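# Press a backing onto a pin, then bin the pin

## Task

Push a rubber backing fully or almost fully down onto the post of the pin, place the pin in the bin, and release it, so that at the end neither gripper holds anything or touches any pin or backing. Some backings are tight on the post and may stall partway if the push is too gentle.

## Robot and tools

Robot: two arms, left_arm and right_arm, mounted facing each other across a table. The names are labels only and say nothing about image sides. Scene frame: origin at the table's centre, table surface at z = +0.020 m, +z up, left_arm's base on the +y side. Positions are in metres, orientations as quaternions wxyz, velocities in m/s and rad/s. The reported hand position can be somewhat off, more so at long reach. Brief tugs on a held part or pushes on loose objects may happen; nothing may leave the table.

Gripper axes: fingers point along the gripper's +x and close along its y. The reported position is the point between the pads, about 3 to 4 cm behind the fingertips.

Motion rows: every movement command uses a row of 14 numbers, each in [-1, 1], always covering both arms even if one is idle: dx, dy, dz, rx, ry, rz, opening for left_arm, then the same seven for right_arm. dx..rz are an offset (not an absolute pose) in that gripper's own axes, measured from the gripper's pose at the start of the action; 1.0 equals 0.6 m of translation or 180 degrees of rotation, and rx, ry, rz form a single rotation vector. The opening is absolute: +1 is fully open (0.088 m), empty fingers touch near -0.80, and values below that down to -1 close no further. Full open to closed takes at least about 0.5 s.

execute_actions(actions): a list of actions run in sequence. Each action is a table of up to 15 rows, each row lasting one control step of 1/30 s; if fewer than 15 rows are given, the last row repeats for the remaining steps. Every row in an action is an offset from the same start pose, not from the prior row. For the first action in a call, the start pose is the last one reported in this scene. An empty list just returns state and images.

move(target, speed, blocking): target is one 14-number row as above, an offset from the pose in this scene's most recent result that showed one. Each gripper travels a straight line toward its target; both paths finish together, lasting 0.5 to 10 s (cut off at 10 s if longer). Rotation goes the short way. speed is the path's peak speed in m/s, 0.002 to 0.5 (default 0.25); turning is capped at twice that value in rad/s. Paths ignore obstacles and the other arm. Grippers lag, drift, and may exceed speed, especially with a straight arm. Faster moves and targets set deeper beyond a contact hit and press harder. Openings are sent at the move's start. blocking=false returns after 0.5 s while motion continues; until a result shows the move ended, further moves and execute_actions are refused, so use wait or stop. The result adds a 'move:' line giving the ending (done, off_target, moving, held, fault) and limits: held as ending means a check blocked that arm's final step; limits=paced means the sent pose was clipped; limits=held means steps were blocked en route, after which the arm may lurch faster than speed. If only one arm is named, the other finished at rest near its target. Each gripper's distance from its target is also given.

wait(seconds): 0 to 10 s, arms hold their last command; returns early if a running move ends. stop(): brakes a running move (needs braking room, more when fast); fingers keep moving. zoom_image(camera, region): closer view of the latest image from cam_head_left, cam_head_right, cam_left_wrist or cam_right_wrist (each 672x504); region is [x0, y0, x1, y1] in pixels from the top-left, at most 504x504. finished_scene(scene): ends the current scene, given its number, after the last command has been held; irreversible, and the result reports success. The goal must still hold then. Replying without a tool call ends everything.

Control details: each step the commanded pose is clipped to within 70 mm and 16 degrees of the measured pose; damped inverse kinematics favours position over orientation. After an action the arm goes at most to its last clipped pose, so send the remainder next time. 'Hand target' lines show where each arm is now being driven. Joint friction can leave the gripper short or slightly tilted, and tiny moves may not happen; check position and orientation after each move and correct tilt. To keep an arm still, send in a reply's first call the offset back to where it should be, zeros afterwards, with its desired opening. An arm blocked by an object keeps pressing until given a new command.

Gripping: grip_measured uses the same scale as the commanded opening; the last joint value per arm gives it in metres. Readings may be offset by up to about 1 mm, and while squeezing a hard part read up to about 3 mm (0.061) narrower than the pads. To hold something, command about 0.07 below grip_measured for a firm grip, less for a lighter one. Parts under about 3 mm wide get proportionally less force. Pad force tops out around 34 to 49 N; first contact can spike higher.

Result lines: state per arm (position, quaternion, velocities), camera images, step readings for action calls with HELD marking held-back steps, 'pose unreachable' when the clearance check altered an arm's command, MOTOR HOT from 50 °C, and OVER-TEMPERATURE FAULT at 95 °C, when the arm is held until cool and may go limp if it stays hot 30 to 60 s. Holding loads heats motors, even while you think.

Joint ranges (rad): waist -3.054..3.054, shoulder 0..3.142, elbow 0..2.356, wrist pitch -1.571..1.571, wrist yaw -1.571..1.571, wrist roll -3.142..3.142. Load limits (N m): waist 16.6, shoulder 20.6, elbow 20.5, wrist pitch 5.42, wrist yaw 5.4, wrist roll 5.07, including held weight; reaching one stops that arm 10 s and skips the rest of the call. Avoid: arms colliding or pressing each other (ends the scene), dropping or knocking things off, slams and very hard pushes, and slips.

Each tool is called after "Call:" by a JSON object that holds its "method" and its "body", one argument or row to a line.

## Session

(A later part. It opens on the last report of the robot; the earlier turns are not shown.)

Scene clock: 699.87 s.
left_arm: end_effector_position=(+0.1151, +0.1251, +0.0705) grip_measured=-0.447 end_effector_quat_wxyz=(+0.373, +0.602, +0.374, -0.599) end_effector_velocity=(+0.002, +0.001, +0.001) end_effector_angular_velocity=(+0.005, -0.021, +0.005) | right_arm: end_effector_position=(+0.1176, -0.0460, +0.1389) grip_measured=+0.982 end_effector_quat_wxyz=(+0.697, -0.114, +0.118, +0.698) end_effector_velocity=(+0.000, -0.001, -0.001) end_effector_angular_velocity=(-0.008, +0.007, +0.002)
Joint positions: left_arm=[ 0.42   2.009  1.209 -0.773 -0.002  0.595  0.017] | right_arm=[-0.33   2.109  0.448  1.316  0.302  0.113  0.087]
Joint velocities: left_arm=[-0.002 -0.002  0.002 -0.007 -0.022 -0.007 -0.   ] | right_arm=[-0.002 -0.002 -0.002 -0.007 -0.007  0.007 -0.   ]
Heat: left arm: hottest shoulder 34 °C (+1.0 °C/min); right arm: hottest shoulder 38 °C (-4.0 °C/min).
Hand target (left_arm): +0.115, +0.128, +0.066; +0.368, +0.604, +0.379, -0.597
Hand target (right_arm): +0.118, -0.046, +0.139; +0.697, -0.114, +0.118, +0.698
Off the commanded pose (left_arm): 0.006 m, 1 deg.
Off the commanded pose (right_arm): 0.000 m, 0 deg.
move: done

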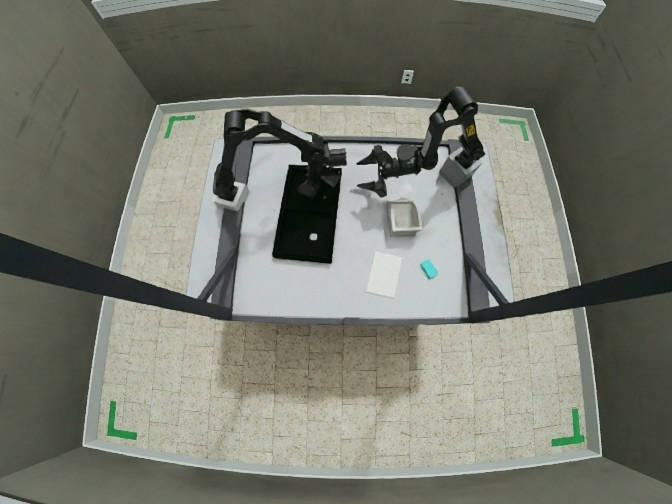

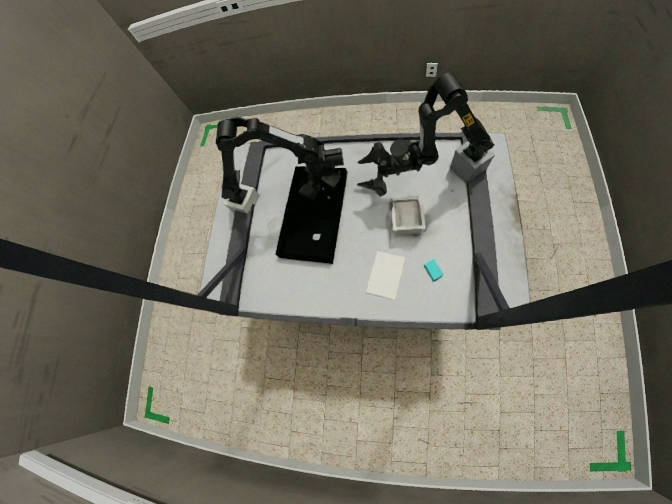

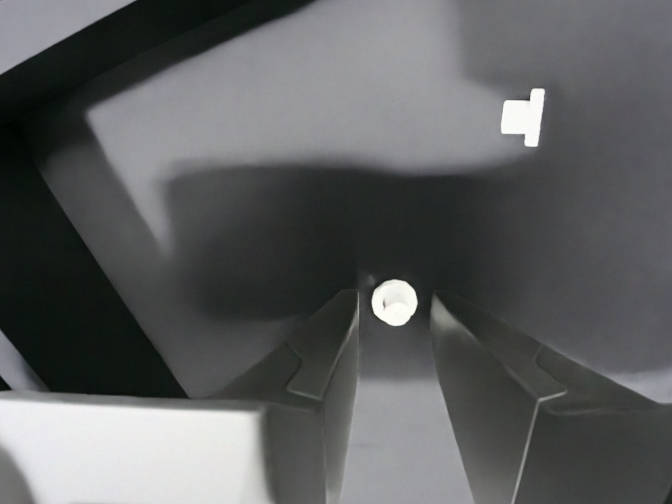

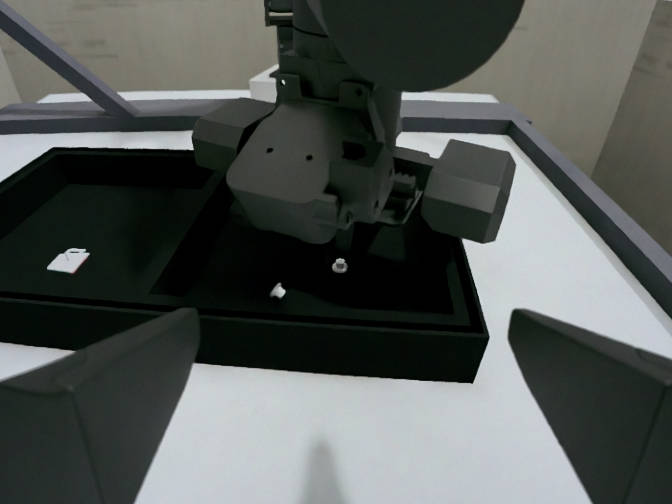

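Call:
{"method": "execute_actions", "body": {
  "actions": []
}}

Scene clock: 724.57 s.
left_arm: end_effector_position=(+0.1151, +0.1250, +0.0705) grip_measured=-0.447 end_effector_quat_wxyz=(+0.373, +0.602, +0.374, -0.599) end_effector_velocity=(+0.002, +0.003, -0.001) end_effector_angular_velocity=(+0.015, -0.020, -0.010) | right_arm: end_effector_position=(+0.1176, -0.0460, +0.1389) grip_measured=+0.982 end_effector_quat_wxyz=(+0.697, -0.114, +0.118, +0.698) end_effector_velocity=(+0.000, -0.001, -0.001) end_effector_angular_velocity=(-0.008, -0.007, +0.007)
Joint positions: left_arm=[ 0.42   2.009  1.209 -0.773 -0.002  0.595  0.017] | right_arm=[-0.33   2.109  0.448  1.316  0.302  0.113  0.087]
Joint velocities: left_arm=[-0.002  0.002 -0.002 -0.007 -0.022  0.007  0.   ] | right_arm=[-0.002 -0.002 -0.002 -0.007 -0.007 -0.007  0.   ]
Heat: left arm: hottest shoulder 34 °C (+0.0 °C/min); right arm: hottest shoulder 38 °C (-2.0 °C/min).
Hand target (left_arm): +0.115, +0.128, +0.066; +0.368, +0.604, +0.379, -0.597
Hand target (right_arm): +0.118, -0.046, +0.139; +0.697, -0.114, +0.118, +0.698
Off the commanded pose (left_arm): 0.006 m, 1 deg.
Off the commanded pose (right_arm): 0.000 m, 0 deg.

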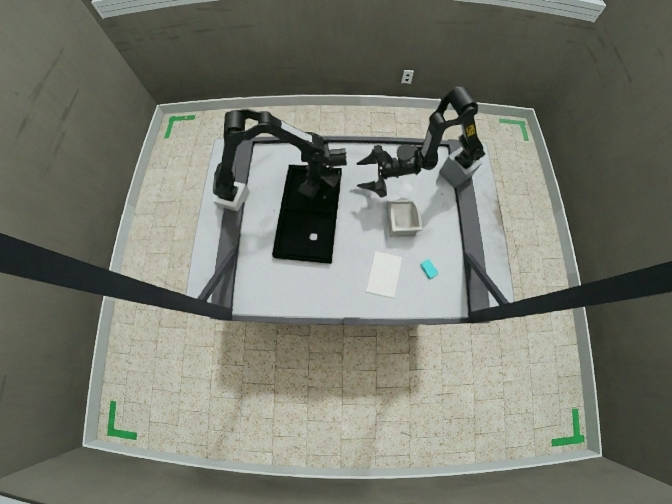

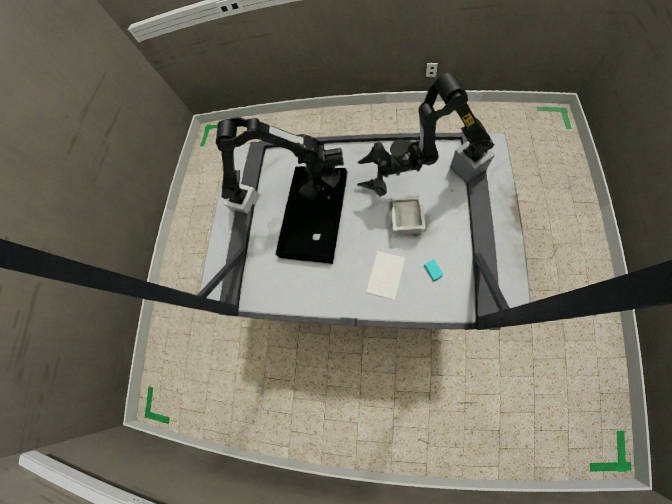

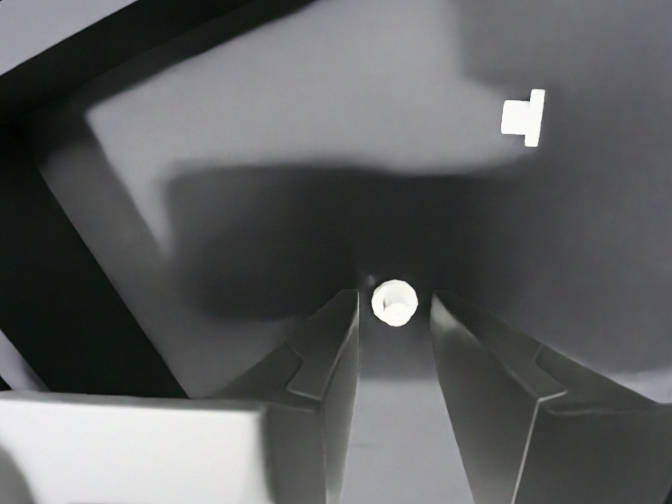

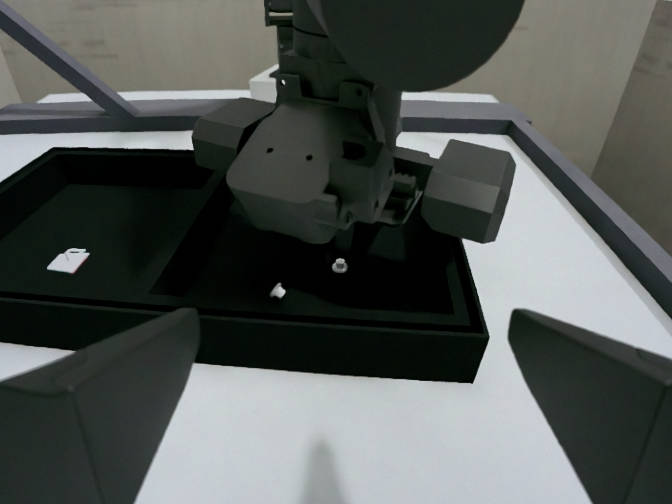

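Call:
{"method": "execute_actions", "body": {
  "actions": [
    [[0.0075,-0.0022,-0.0045,0,0.0045,-0.0031,-0.47,0,0,0,0,0,0,1],[0.0075,-0.0022,-0.0045,0,0.0045,-0.0031,-0.49,0,0,0,0,0,0,1],[0.0075,-0.0022,-0.0045,0,0.0045,-0.0031,-0.51,0,0,0,0,0,0,1],[0.0075,-0.0022,-0.0045,0,0.0045,-0.0031,-0.53,0,0,0,0,0,0,1],[0.0075,-0.0022,-0.0045,0,0.0045,-0.0031,-0.54,0,0,0,0,0,0,1],[0.0075,-0.0022,-0.0045,0,0.0045,-0.0031,-0.55,0,0,0,0,0,0,1],[0.0075,-0.0022,-0.0045,0,0.0045,-0.0031,-0.56,0,0,0,0,0,0,1],[0.0075,-0.0022,-0.0045,0,0.0045,-0.0031,-0.57,0,0,0,0,0,0,1],[0.0075,-0.0022,-0.0045,0,0.0045,-0.0031,-0.58,0,0,0,0,0,0,1],[0.0075,-0.0022,-0.0045,0,0.0045,-0.0031,-0.59,0,0,0,0,0,0,1],[0.0075,-0.0022,-0.0045,0,0.0045,-0.0031,-0.60,0,0,0,0,0,0,1],[0.0075,-0.0022,-0.0045,0,0.0045,-0.0031,-0.61,0,0,0,0,0,0,1],[0.0075,-0.0022,-0.0045,0,0.0045,-0.0031,-0.62,0,0,0,0,0,0,1]]
  ]
}}

Scene clock: 742.07 s.
left_arm: end_effector_position=(+0.1151, +0.1252, +0.0700) grip_measured=-0.604 end_effector_quat_wxyz=(+0.372, +0.602, +0.374, -0.599) end_effector_velocity=(+0.001, +0.002, +0.002) end_effector_angular_velocity=(+0.005, -0.021, -0.000) | right_arm: end_effector_position=(+0.1176, -0.0460, +0.1389) grip_measured=+0.982 end_effector_quat_wxyz=(+0.697, -0.114, +0.118, +0.698) end_effector_velocity=(-0.000, +0.000, +0.002) end_effector_angular_velocity=(+0.006, -0.002, +0.007)
Joint positions: left_arm=[ 0.42   2.011  1.209 -0.773 -0.002  0.595  0.009] | right_arm=[-0.33   2.109  0.448  1.316  0.302  0.113  0.087]
Joint velocities: left_arm=[-0.007 -0.007 -0.002 -0.007 -0.022 -0.007 -0.007] | right_arm=[-0.002 -0.002 -0.002  0.007 -0.007 -0.007 -0.   ]
Heat: left arm: hottest shoulder 35 °C (+1.0 °C/min); right arm: hottest shoulder 38 °C (-1.0 °C/min).
Hand target (left_arm): +0.115, +0.128, +0.066; +0.367, +0.604, +0.379, -0.597
Hand target (right_arm): +0.118, -0.046, +0.139; +0.697, -0.114, +0.118, +0.698
Off the commanded pose (left_arm): 0.005 m, 1 deg.
Off the commanded pose (right_arm): 0.000 m, 0 deg.
Step readings (end_effector_position):
0: left_arm (+0.1151, +0.1250, +0.0705) | right_arm (+0.1176, -0.0460, +0.1389)
1: left_arm (+0.1151, +0.1251, +0.0703) | right_arm (+0.1176, -0.0460, +0.1389)
2: left_arm (+0.1151, +0.1251, +0.0703) | right_arm (+0.1176, -0.0460, +0.1389)
4: left_arm (+0.1151, +0.1252, +0.0701) | right_arm (+0.1176, -0.0460, +0.1389)
8: left_arm (+0.1151, +0.1252, +0.0700) | right_arm (+0.1176, -0.0460, +0.1389)
15: end_effector_position above

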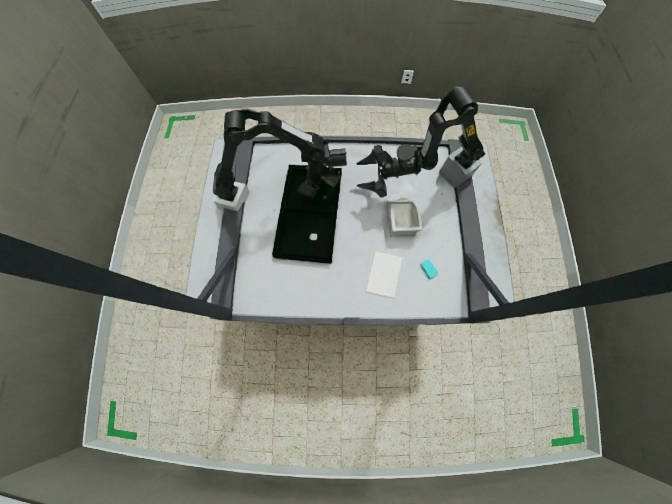

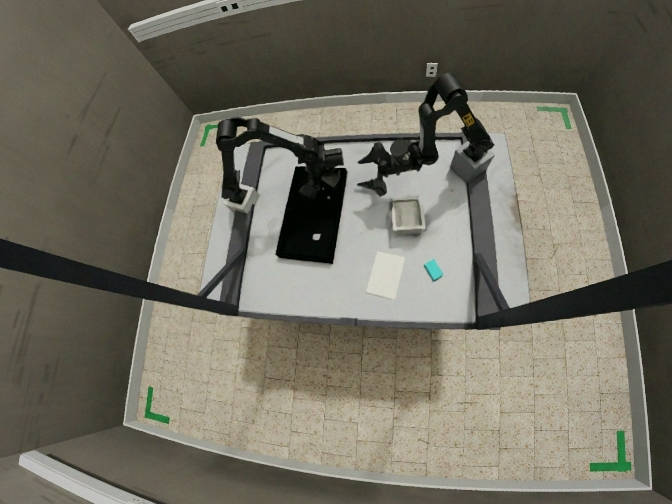

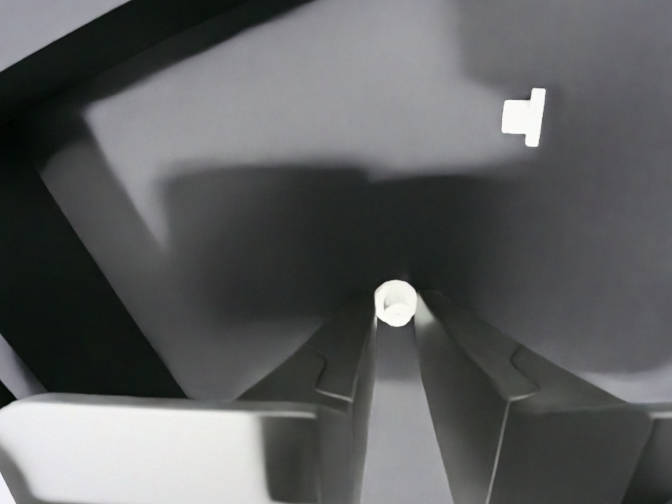

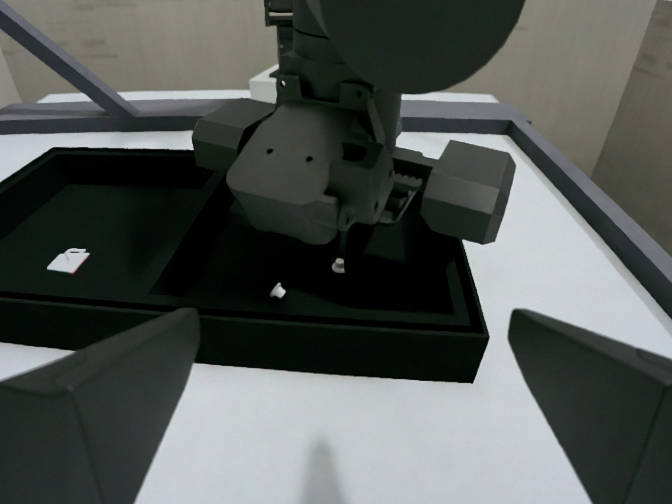

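Call:
{"method": "zoom_image", "body": {
  "camera": "cam_left_wrist",
  "region": [336, 250, 456, 350]
}}

Call:
{"method": "wait", "body": {
  "seconds": 0
}}

Region (336, 250, 456, 350) of cam_left_wrist's 672x504 image, scaled by 4.200, with more detail than that image has.

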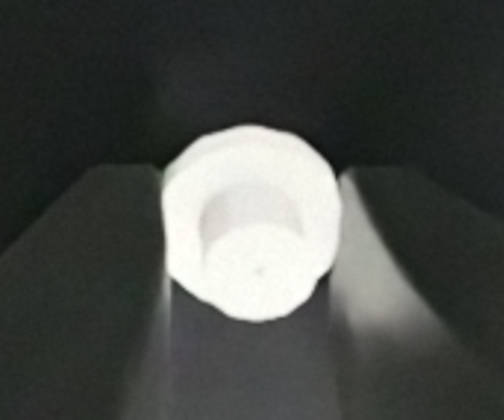

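Scene clock: 745.07 s.
left_arm: end_effector_position=(+0.1151, +0.1253, +0.0700) grip_measured=-0.616 end_effector_quat_wxyz=(+0.372, +0.602, +0.374, -0.599) end_effector_velocity=(+0.002, +0.003, -0.001) end_effector_angular_velocity=(+0.013, -0.005, -0.020) | right_arm: end_effector_position=(+0.1176, -0.0460, +0.1389) grip_measured=+0.982 end_effector_quat_wxyz=(+0.697, -0.114, +0.118, +0.698) end_effector_velocity=(+0.000, -0.001, -0.001) end_effector_angular_velocity=(-0.008, +0.007, +0.002)
Joint positions: left_arm=[ 0.42   2.011  1.209 -0.773 -0.002  0.595  0.009] | right_arm=[-0.33   2.109  0.448  1.316  0.302  0.113  0.087]
Joint velocities: left_arm=[ 0.002  0.002 -0.002 -0.007 -0.007  0.022 -0.   ] | right_arm=[-0.002 -0.002 -0.002 -0.007 -0.007  0.007 -0.   ]
Heat: left arm: hottest shoulder 35 °C (+1.0 °C/min); right arm: hottest shoulder 38 °C (-1.0 °C/min).
Hand target (left_arm): +0.115, +0.128, +0.066; +0.367, +0.604, +0.379, -0.597
Hand target (right_arm): +0.118, -0.046, +0.139; +0.697, -0.114, +0.118, +0.698
Off the commanded pose (left_arm): 0.005 m, 1 deg.
Off the commanded pose (right_arm): 0.000 m, 0 deg.

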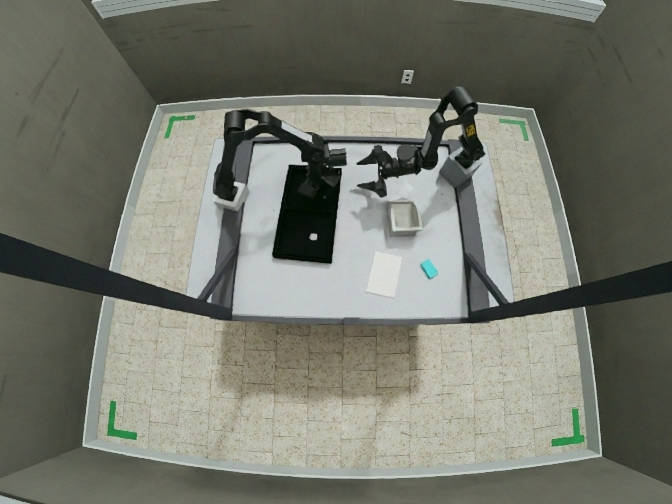

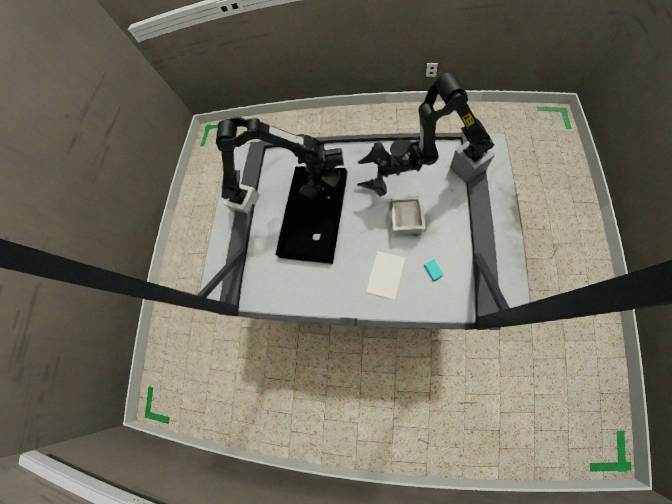

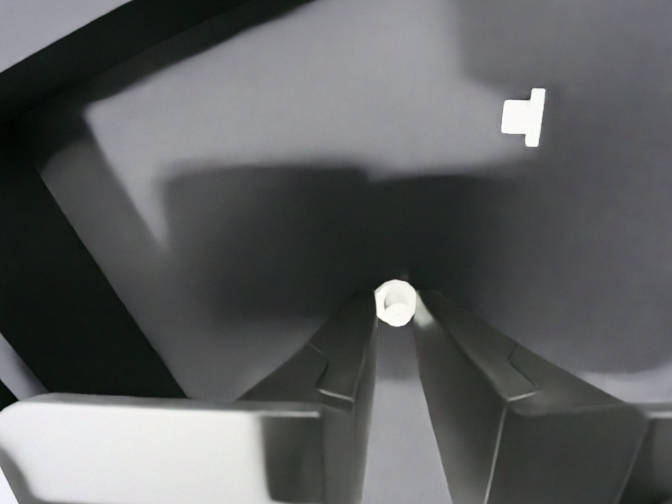

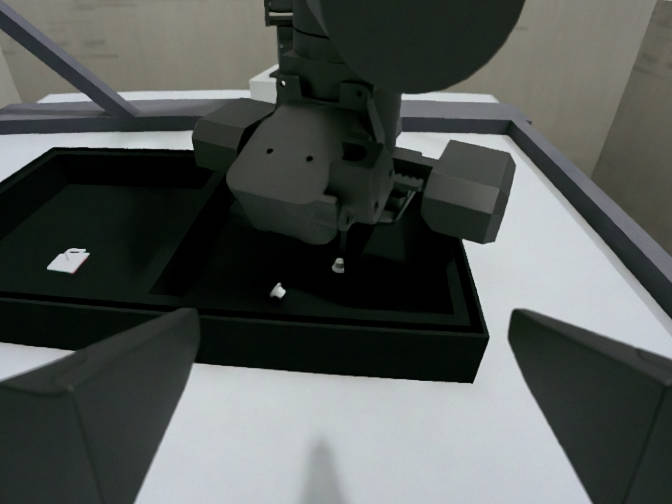

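Call:
{"method": "execute_actions", "body": {
  "actions": [
    [[0.006,-0.002,-0.004,0,0.004,-0.003,-0.63,0,0,0,0,0,0,1],[0.006,-0.002,-0.004,0,0.004,-0.003,-0.64,0,0,0,0,0,0,1],[0.006,-0.002,-0.004,0,0.004,-0.003,-0.65,0,0,0,0,0,0,1],[0.006,-0.002,-0.004,0,0.004,-0.003,-0.66,0,0,0,0,0,0,1],[0.006,-0.002,-0.004,0,0.004,-0.003,-0.67,0,0,0,0,0,0,1],[0.006,-0.002,-0.004,0,0.004,-0.003,-0.68,0,0,0,0,0,0,1],[0.006,-0.002,-0.004,0,0.004,-0.003,-0.69,0,0,0,0,0,0,1],[0.006,-0.002,-0.004,0,0.004,-0.003,-0.70,0,0,0,0,0,0,1],[0.006,-0.002,-0.004,0,0.004,-0.003,-0.71,0,0,0,0,0,0,1],[0.006,-0.002,-0.004,0,0.004,-0.003,-0.72,0,0,0,0,0,0,1]]
  ]
}}

Call:
{"method": "zoom_image", "body": {
  "camera": "cam_left_wrist",
  "region": [336, 250, 456, 350]
}}

Scene clock: 753.77 s.
left_arm: end_effector_position=(+0.1150, +0.1257, +0.0700) grip_measured=-0.701 end_effector_quat_wxyz=(+0.372, +0.602, +0.375, -0.599) end_effector_velocity=(+0.002, +0.004, +0.001) end_effector_angular_velocity=(+0.020, -0.020, +0.019) | right_arm: end_effector_position=(+0.1176, -0.0460, +0.1389) grip_measured=+0.982 end_effector_quat_wxyz=(+0.697, -0.114, +0.118, +0.698) end_effector_velocity=(-0.002, -0.001, -0.003) end_effector_angular_velocity=(-0.014, -0.018, +0.025)
Joint positions: left_arm=[ 0.42   2.011  1.209 -0.775 -0.002  0.595  0.005] | right_arm=[-0.33   2.109  0.448  1.316  0.302  0.113  0.087]
Joint velocities: left_arm=[-0.002 -0.002  0.002 -0.022 -0.022 -0.022 -0.   ] | right_arm=[-0.002  0.002 -0.002 -0.007 -0.022 -0.022 -0.   ]
Heat: left arm: hottest shoulder 35 °C (+1.0 °C/min); right arm: hottest wrist pitch 38 °C (+0.0 °C/min).
Hand target (left_arm): +0.115, +0.128, +0.066; +0.367, +0.604, +0.380, -0.597
Hand target (right_arm): +0.118, -0.046, +0.139; +0.697, -0.114, +0.118, +0.698
Off the commanded pose (left_arm): 0.004 m, 1 deg.
Off the commanded pose (right_arm): 0.000 m, 0 deg.
Step readings (end_effector_position):
0: left_arm (+0.1151, +0.1253, +0.0700) | right_arm (+0.1176, -0.0460, +0.1389)
1: left_arm (+0.1151, +0.1253, +0.0700) | right_arm (+0.1176, -0.0460, +0.1389)
2: left_arm (+0.1151, +0.1253, +0.0700) | right_arm (+0.1176, -0.0460, +0.1389)
4: left_arm (+0.1150, +0.1255, +0.0700) | right_arm (+0.1176, -0.0460, +0.1389)
8: left_arm (+0.1150, +0.1256, +0.0700) | right_arm (+0.1176, -0.0460, +0.1389)
15: end_effector_position above

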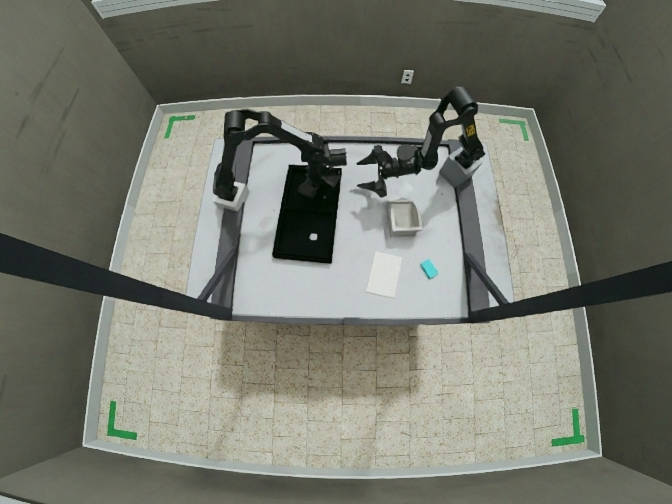

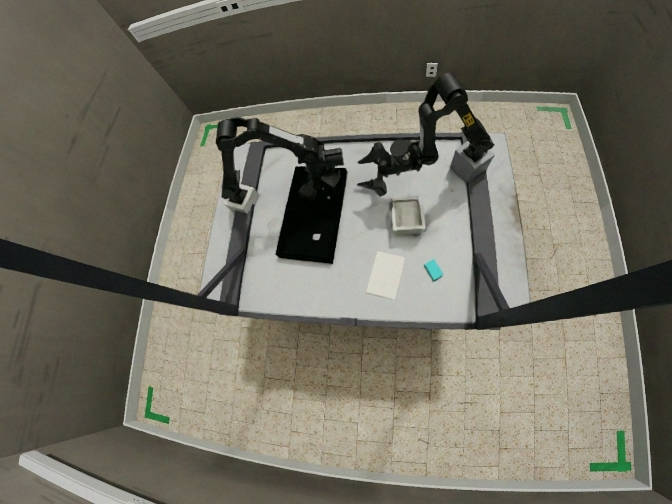

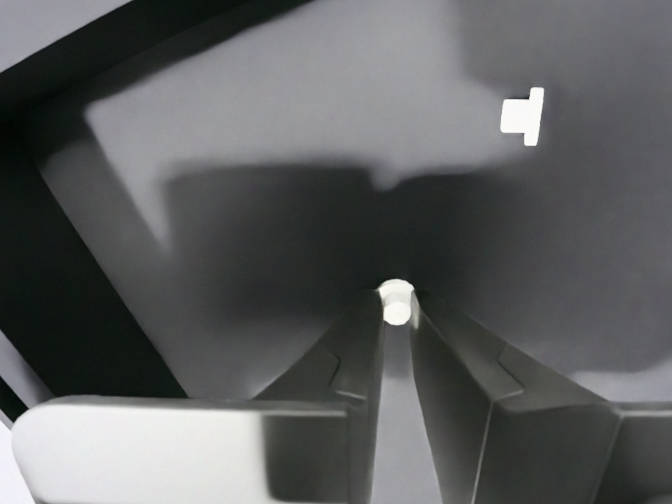

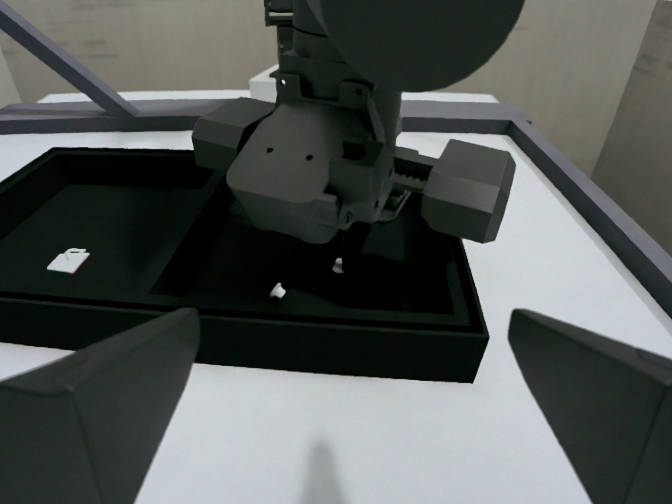

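Region (336, 250, 456, 350) of cam_left_wrist's 672x504 image, scaled by 4.200, with more detail than that image has.

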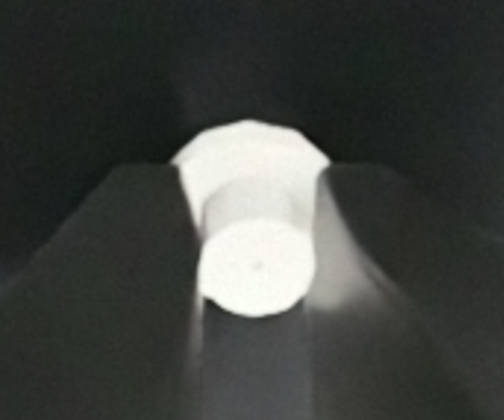

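Call:
{"method": "execute_actions", "body": {
  "actions": [
    [[0.004,-0.001,-0.003,0,0.003,-0.002,-0.73,0,0,0,0,0,0,1],[0.004,-0.001,-0.003,0,0.003,-0.002,-0.74,0,0,0,0,0,0,1],[0.004,-0.001,-0.003,0,0.003,-0.002,-0.75,0,0,0,0,0,0,1],[0.004,-0.001,-0.003,0,0.003,-0.002,-0.76,0,0,0,0,0,0,1],[0.004,-0.001,-0.003,0,0.003,-0.002,-0.77,0,0,0,0,0,0,1],[0.004,-0.001,-0.003,0,0.003,-0.002,-0.78,0,0,0,0,0,0,1]]
  ]
}}

Call:
{"method": "move", "body": {
  "target": [-0.09,0,0,0,0,0,-0.78,0,0,0,0,0,0,1],
  "speed": 0.08
}}

Scene clock: 764.17 s.
left_arm: end_effector_position=(+0.1150, +0.1257, +0.0700) grip_measured=-0.701 end_effector_quat_wxyz=(+0.372, +0.602, +0.375, -0.599) end_effector_velocity=(+0.003, -0.002, +0.001) end_effector_angular_velocity=(-0.009, -0.024, +0.019) | right_arm: end_effector_position=(+0.1176, -0.0460, +0.1389) grip_measured=+0.982 end_effector_quat_wxyz=(+0.697, -0.114, +0.118, +0.698) end_effector_velocity=(+0.000, -0.000, -0.000) end_effector_angular_velocity=(+0.002, -0.004, +0.007)
Joint positions: left_arm=[ 0.42   2.011  1.209 -0.775 -0.002  0.595  0.005] | right_arm=[-0.33   2.109  0.448  1.316  0.302  0.113  0.087]
Joint velocities: left_arm=[-0.002 -0.002  0.002  0.007 -0.022 -0.022 -0.   ] | right_arm=[-0.002  0.002 -0.002  0.007 -0.007 -0.007 -0.   ]
Heat: left arm: hottest shoulder 35 °C (+1.0 °C/min); right arm: hottest wrist pitch 38 °C (+0.0 °C/min).
Hand target (left_arm): +0.115, +0.128, +0.068; +0.368, +0.604, +0.379, -0.597
Hand target (right_arm): +0.118, -0.046, +0.139; +0.697, -0.114, +0.118, +0.698
Off the commanded pose (left_arm): 0.003 m, 1 deg.
Off the commanded pose (right_arm): 0.000 m, 0 deg.
Step readings (end_effector_position):
0: left_arm (+0.1150, +0.1257, +0.0700) | right_arm (+0.1176, -0.0460, +0.1389)
1: left_arm (+0.1150, +0.1257, +0.0700) | right_arm (+0.1176, -0.0460, +0.1389)
2: left_arm (+0.1150, +0.1257, +0.0700) | right_arm (+0.1176, -0.0460, +0.1389)
4: left_arm (+0.1150, +0.1257, +0.0700) | right_arm (+0.1176, -0.0460, +0.1389)
8: left_arm (+0.1150, +0.1257, +0.0700) | right_arm (+0.1176, -0.0460, +0.1389)
15: end_effector_position above

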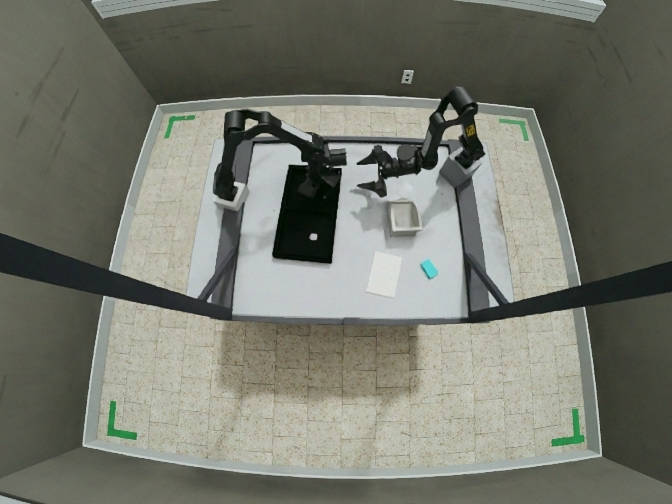

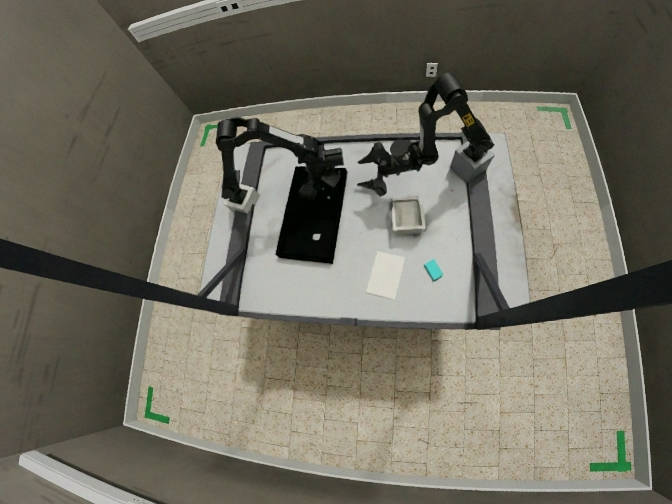

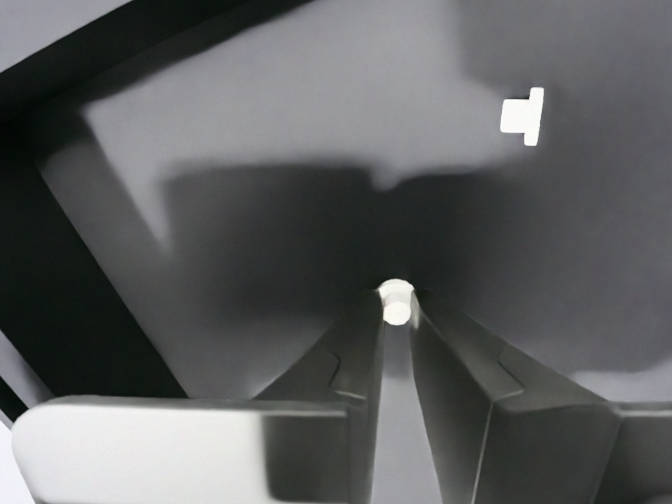

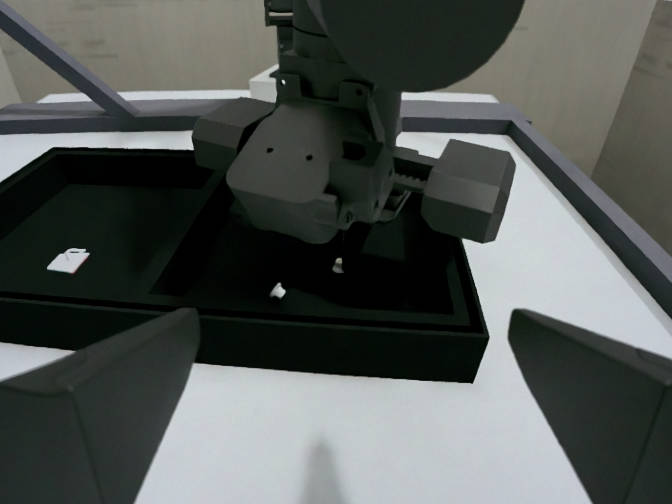

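Scene clock: 765.23 s.
left_arm: end_effector_position=(+0.1145, +0.1292, +0.1172) grip_measured=-0.702 end_effector_quat_wxyz=(+0.364, +0.605, +0.382, -0.596) end_effector_velocity=(-0.002, +0.002, +0.002) end_effector_angular_velocity=(+0.003, -0.008, +0.014) | right_arm: end_effector_position=(+0.1176, -0.0460, +0.1389) grip_measured=+0.982 end_effector_quat_wxyz=(+0.697, -0.114, +0.118, +0.698) end_effector_velocity=(+0.003, -0.003, -0.004) end_effector_angular_velocity=(-0.015, -0.001, -0.012)
Joint positions: left_arm=[ 0.42   1.934  1.306 -0.972 -0.002  0.595  0.005] | right_arm=[-0.33   2.109  0.448  1.316  0.302  0.113  0.087]
Joint velocities: left_arm=[-0.007 -0.007 -0.002 -0.007 -0.007 -0.022 -0.   ] | right_arm=[-0.002  0.002 -0.007 -0.007  0.007  0.007 -0.   ]
Heat: left arm: hottest shoulder 35 °C (+1.0 °C/min); right arm: hottest wrist pitch 38 °C (+0.0 °C/min).
Hand target (left_arm): +0.115, +0.125, +0.124; +0.372, +0.602, +0.375, -0.599
Hand target (right_arm): +0.118, -0.046, +0.139; +0.697, -0.114, +0.118, +0.698
Off the commanded pose (left_arm): 0.008 m, 1 deg.
Off the commanded pose (right_arm): 0.000 m, 0 deg.
move: done

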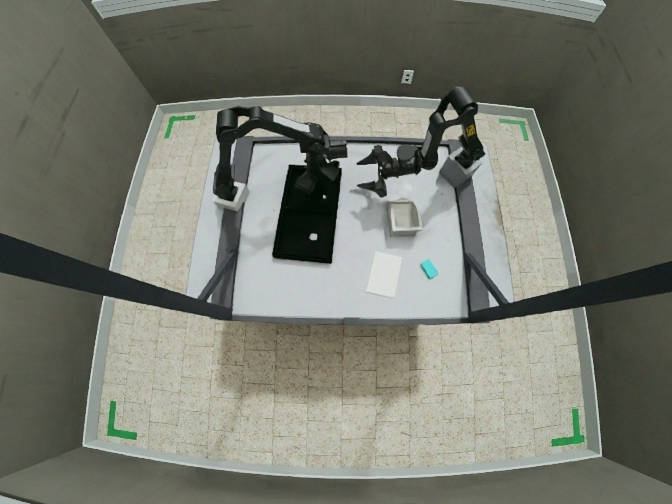

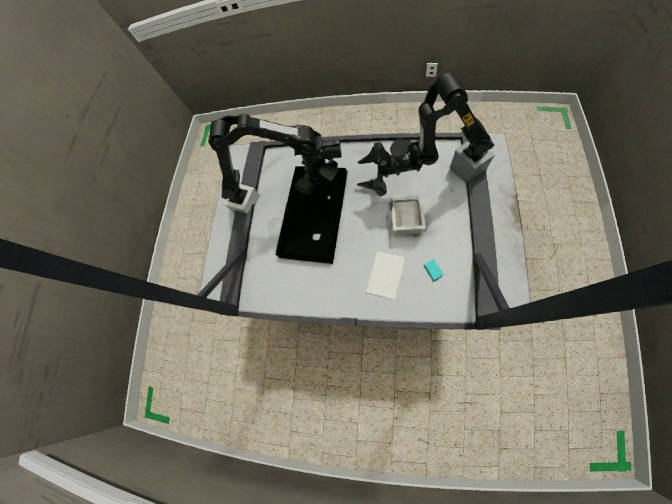

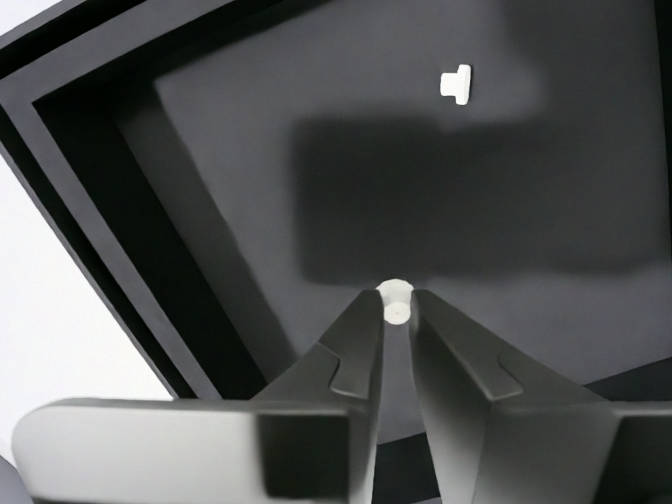

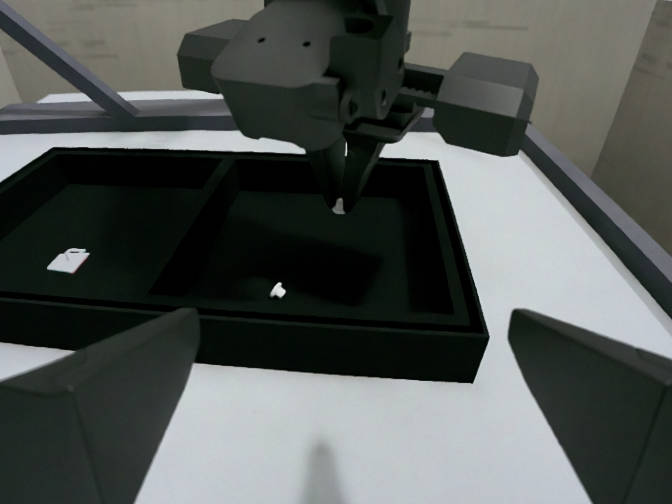

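Call:
{"method": "move", "body": {
  "target": [0.0209,-0.317,0.148,0,-0.0076,0.0048,-0.78,0.107,0.162,-0.0243,-0.0624,-0.0468,0.2423,1],
  "speed": 0.15
}}

Scene clock: 863.57 s.
left_arm: end_effector_position=(-0.0950, +0.1346, +0.1081) grip_measured=-0.702 end_effector_quat_wxyz=(+0.372, +0.598, +0.373, -0.604) end_effector_velocity=(+0.003, +0.001, -0.001) end_effector_angular_velocity=(+0.001, -0.025, +0.005) | right_arm: end_effector_position=(+0.0194, +0.0108, +0.1116) grip_measured=+0.982 end_effector_quat_wxyz=(+0.381, -0.074, +0.031, +0.921) end_effector_velocity=(+0.002, +0.003, +0.004) end_effector_angular_velocity=(+0.021, -0.000, +0.001)
Joint positions: left_arm=[-0.17   2.022  1.396 -0.939  0.006  0.008  0.005] | right_arm=[-0.434  2.48   0.873  1.418 -0.558 -0.099  0.087]
Joint velocities: left_arm=[-0.002  0.002 -0.002 -0.007 -0.022 -0.007 -0.   ] | right_arm=[-0.007 -0.002  0.007  0.007 -0.007 -0.007  0.   ]
Heat: left arm: hottest shoulder 40 °C (+1.0 °C/min); right arm: hottest wrist pitch 39 °C (+1.0 °C/min).
Hand target (left_arm): -0.098, +0.132, +0.108; +0.372, +0.597, +0.374, -0.604
Hand target (right_arm): +0.020, +0.010, +0.106; +0.380, -0.077, +0.035, +0.921
Off the commanded pose (left_arm): 0.003 m, 1 deg.
Off the commanded pose (right_arm): 0.007 m, 1 deg.
move: done

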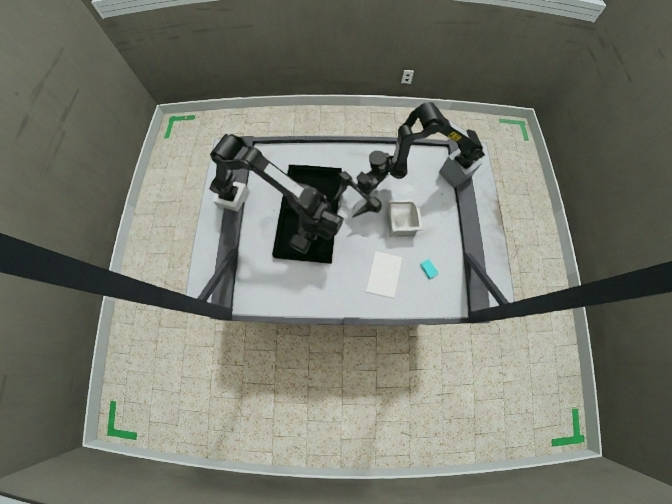

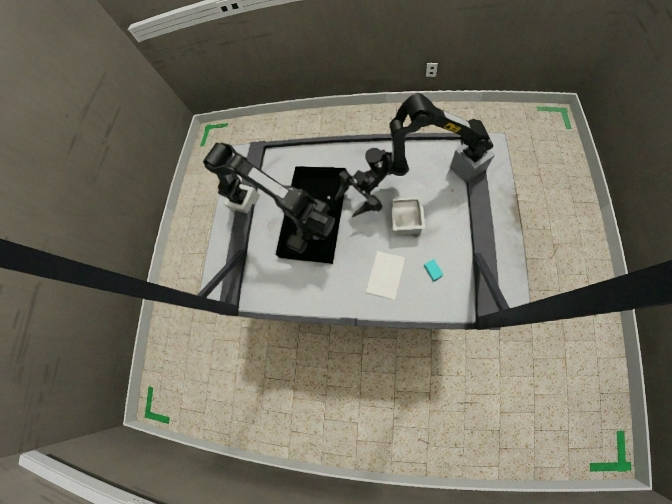

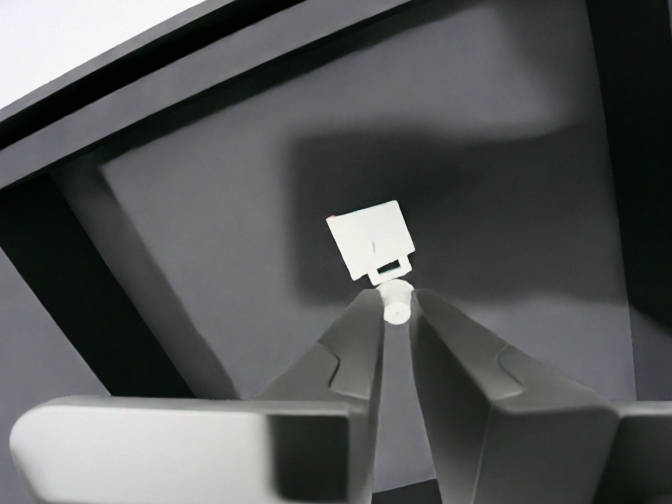

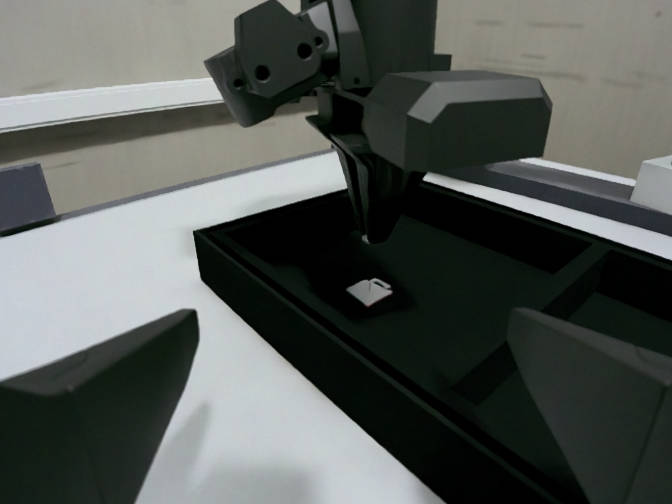

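Call:
{"method": "zoom_image", "body": {
  "camera": "cam_left_wrist",
  "region": [310, 190, 450, 330]
}}

Call:
{"method": "zoom_image", "body": {
  "camera": "cam_right_wrist",
  "region": [320, 220, 420, 320]
}}

Region (310, 190, 450, 330) of cam_left_wrist's 672x504 image, scaled by 3.600, with more detail than that image has.

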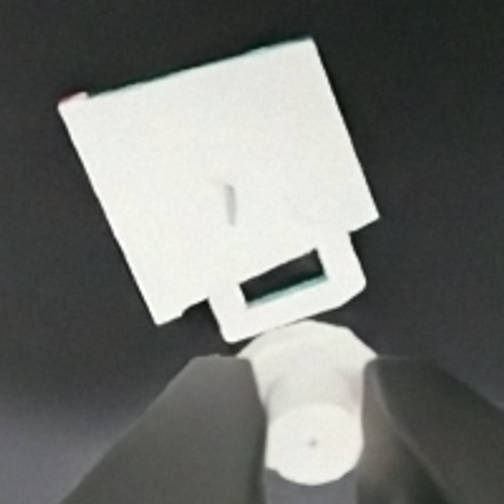

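Region (320, 220, 420, 320) of cam_right_wrist's 672x504 image, scaled by 5.040, with more detail than that image has.

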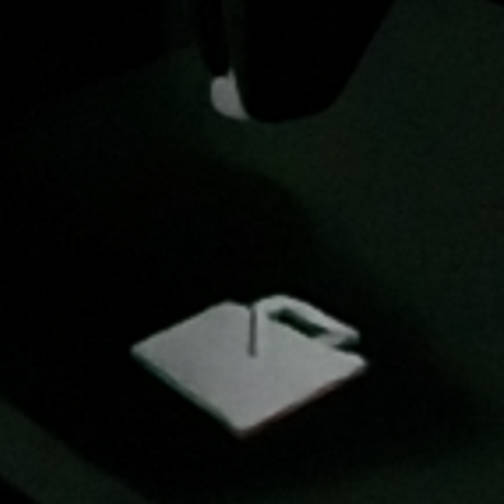

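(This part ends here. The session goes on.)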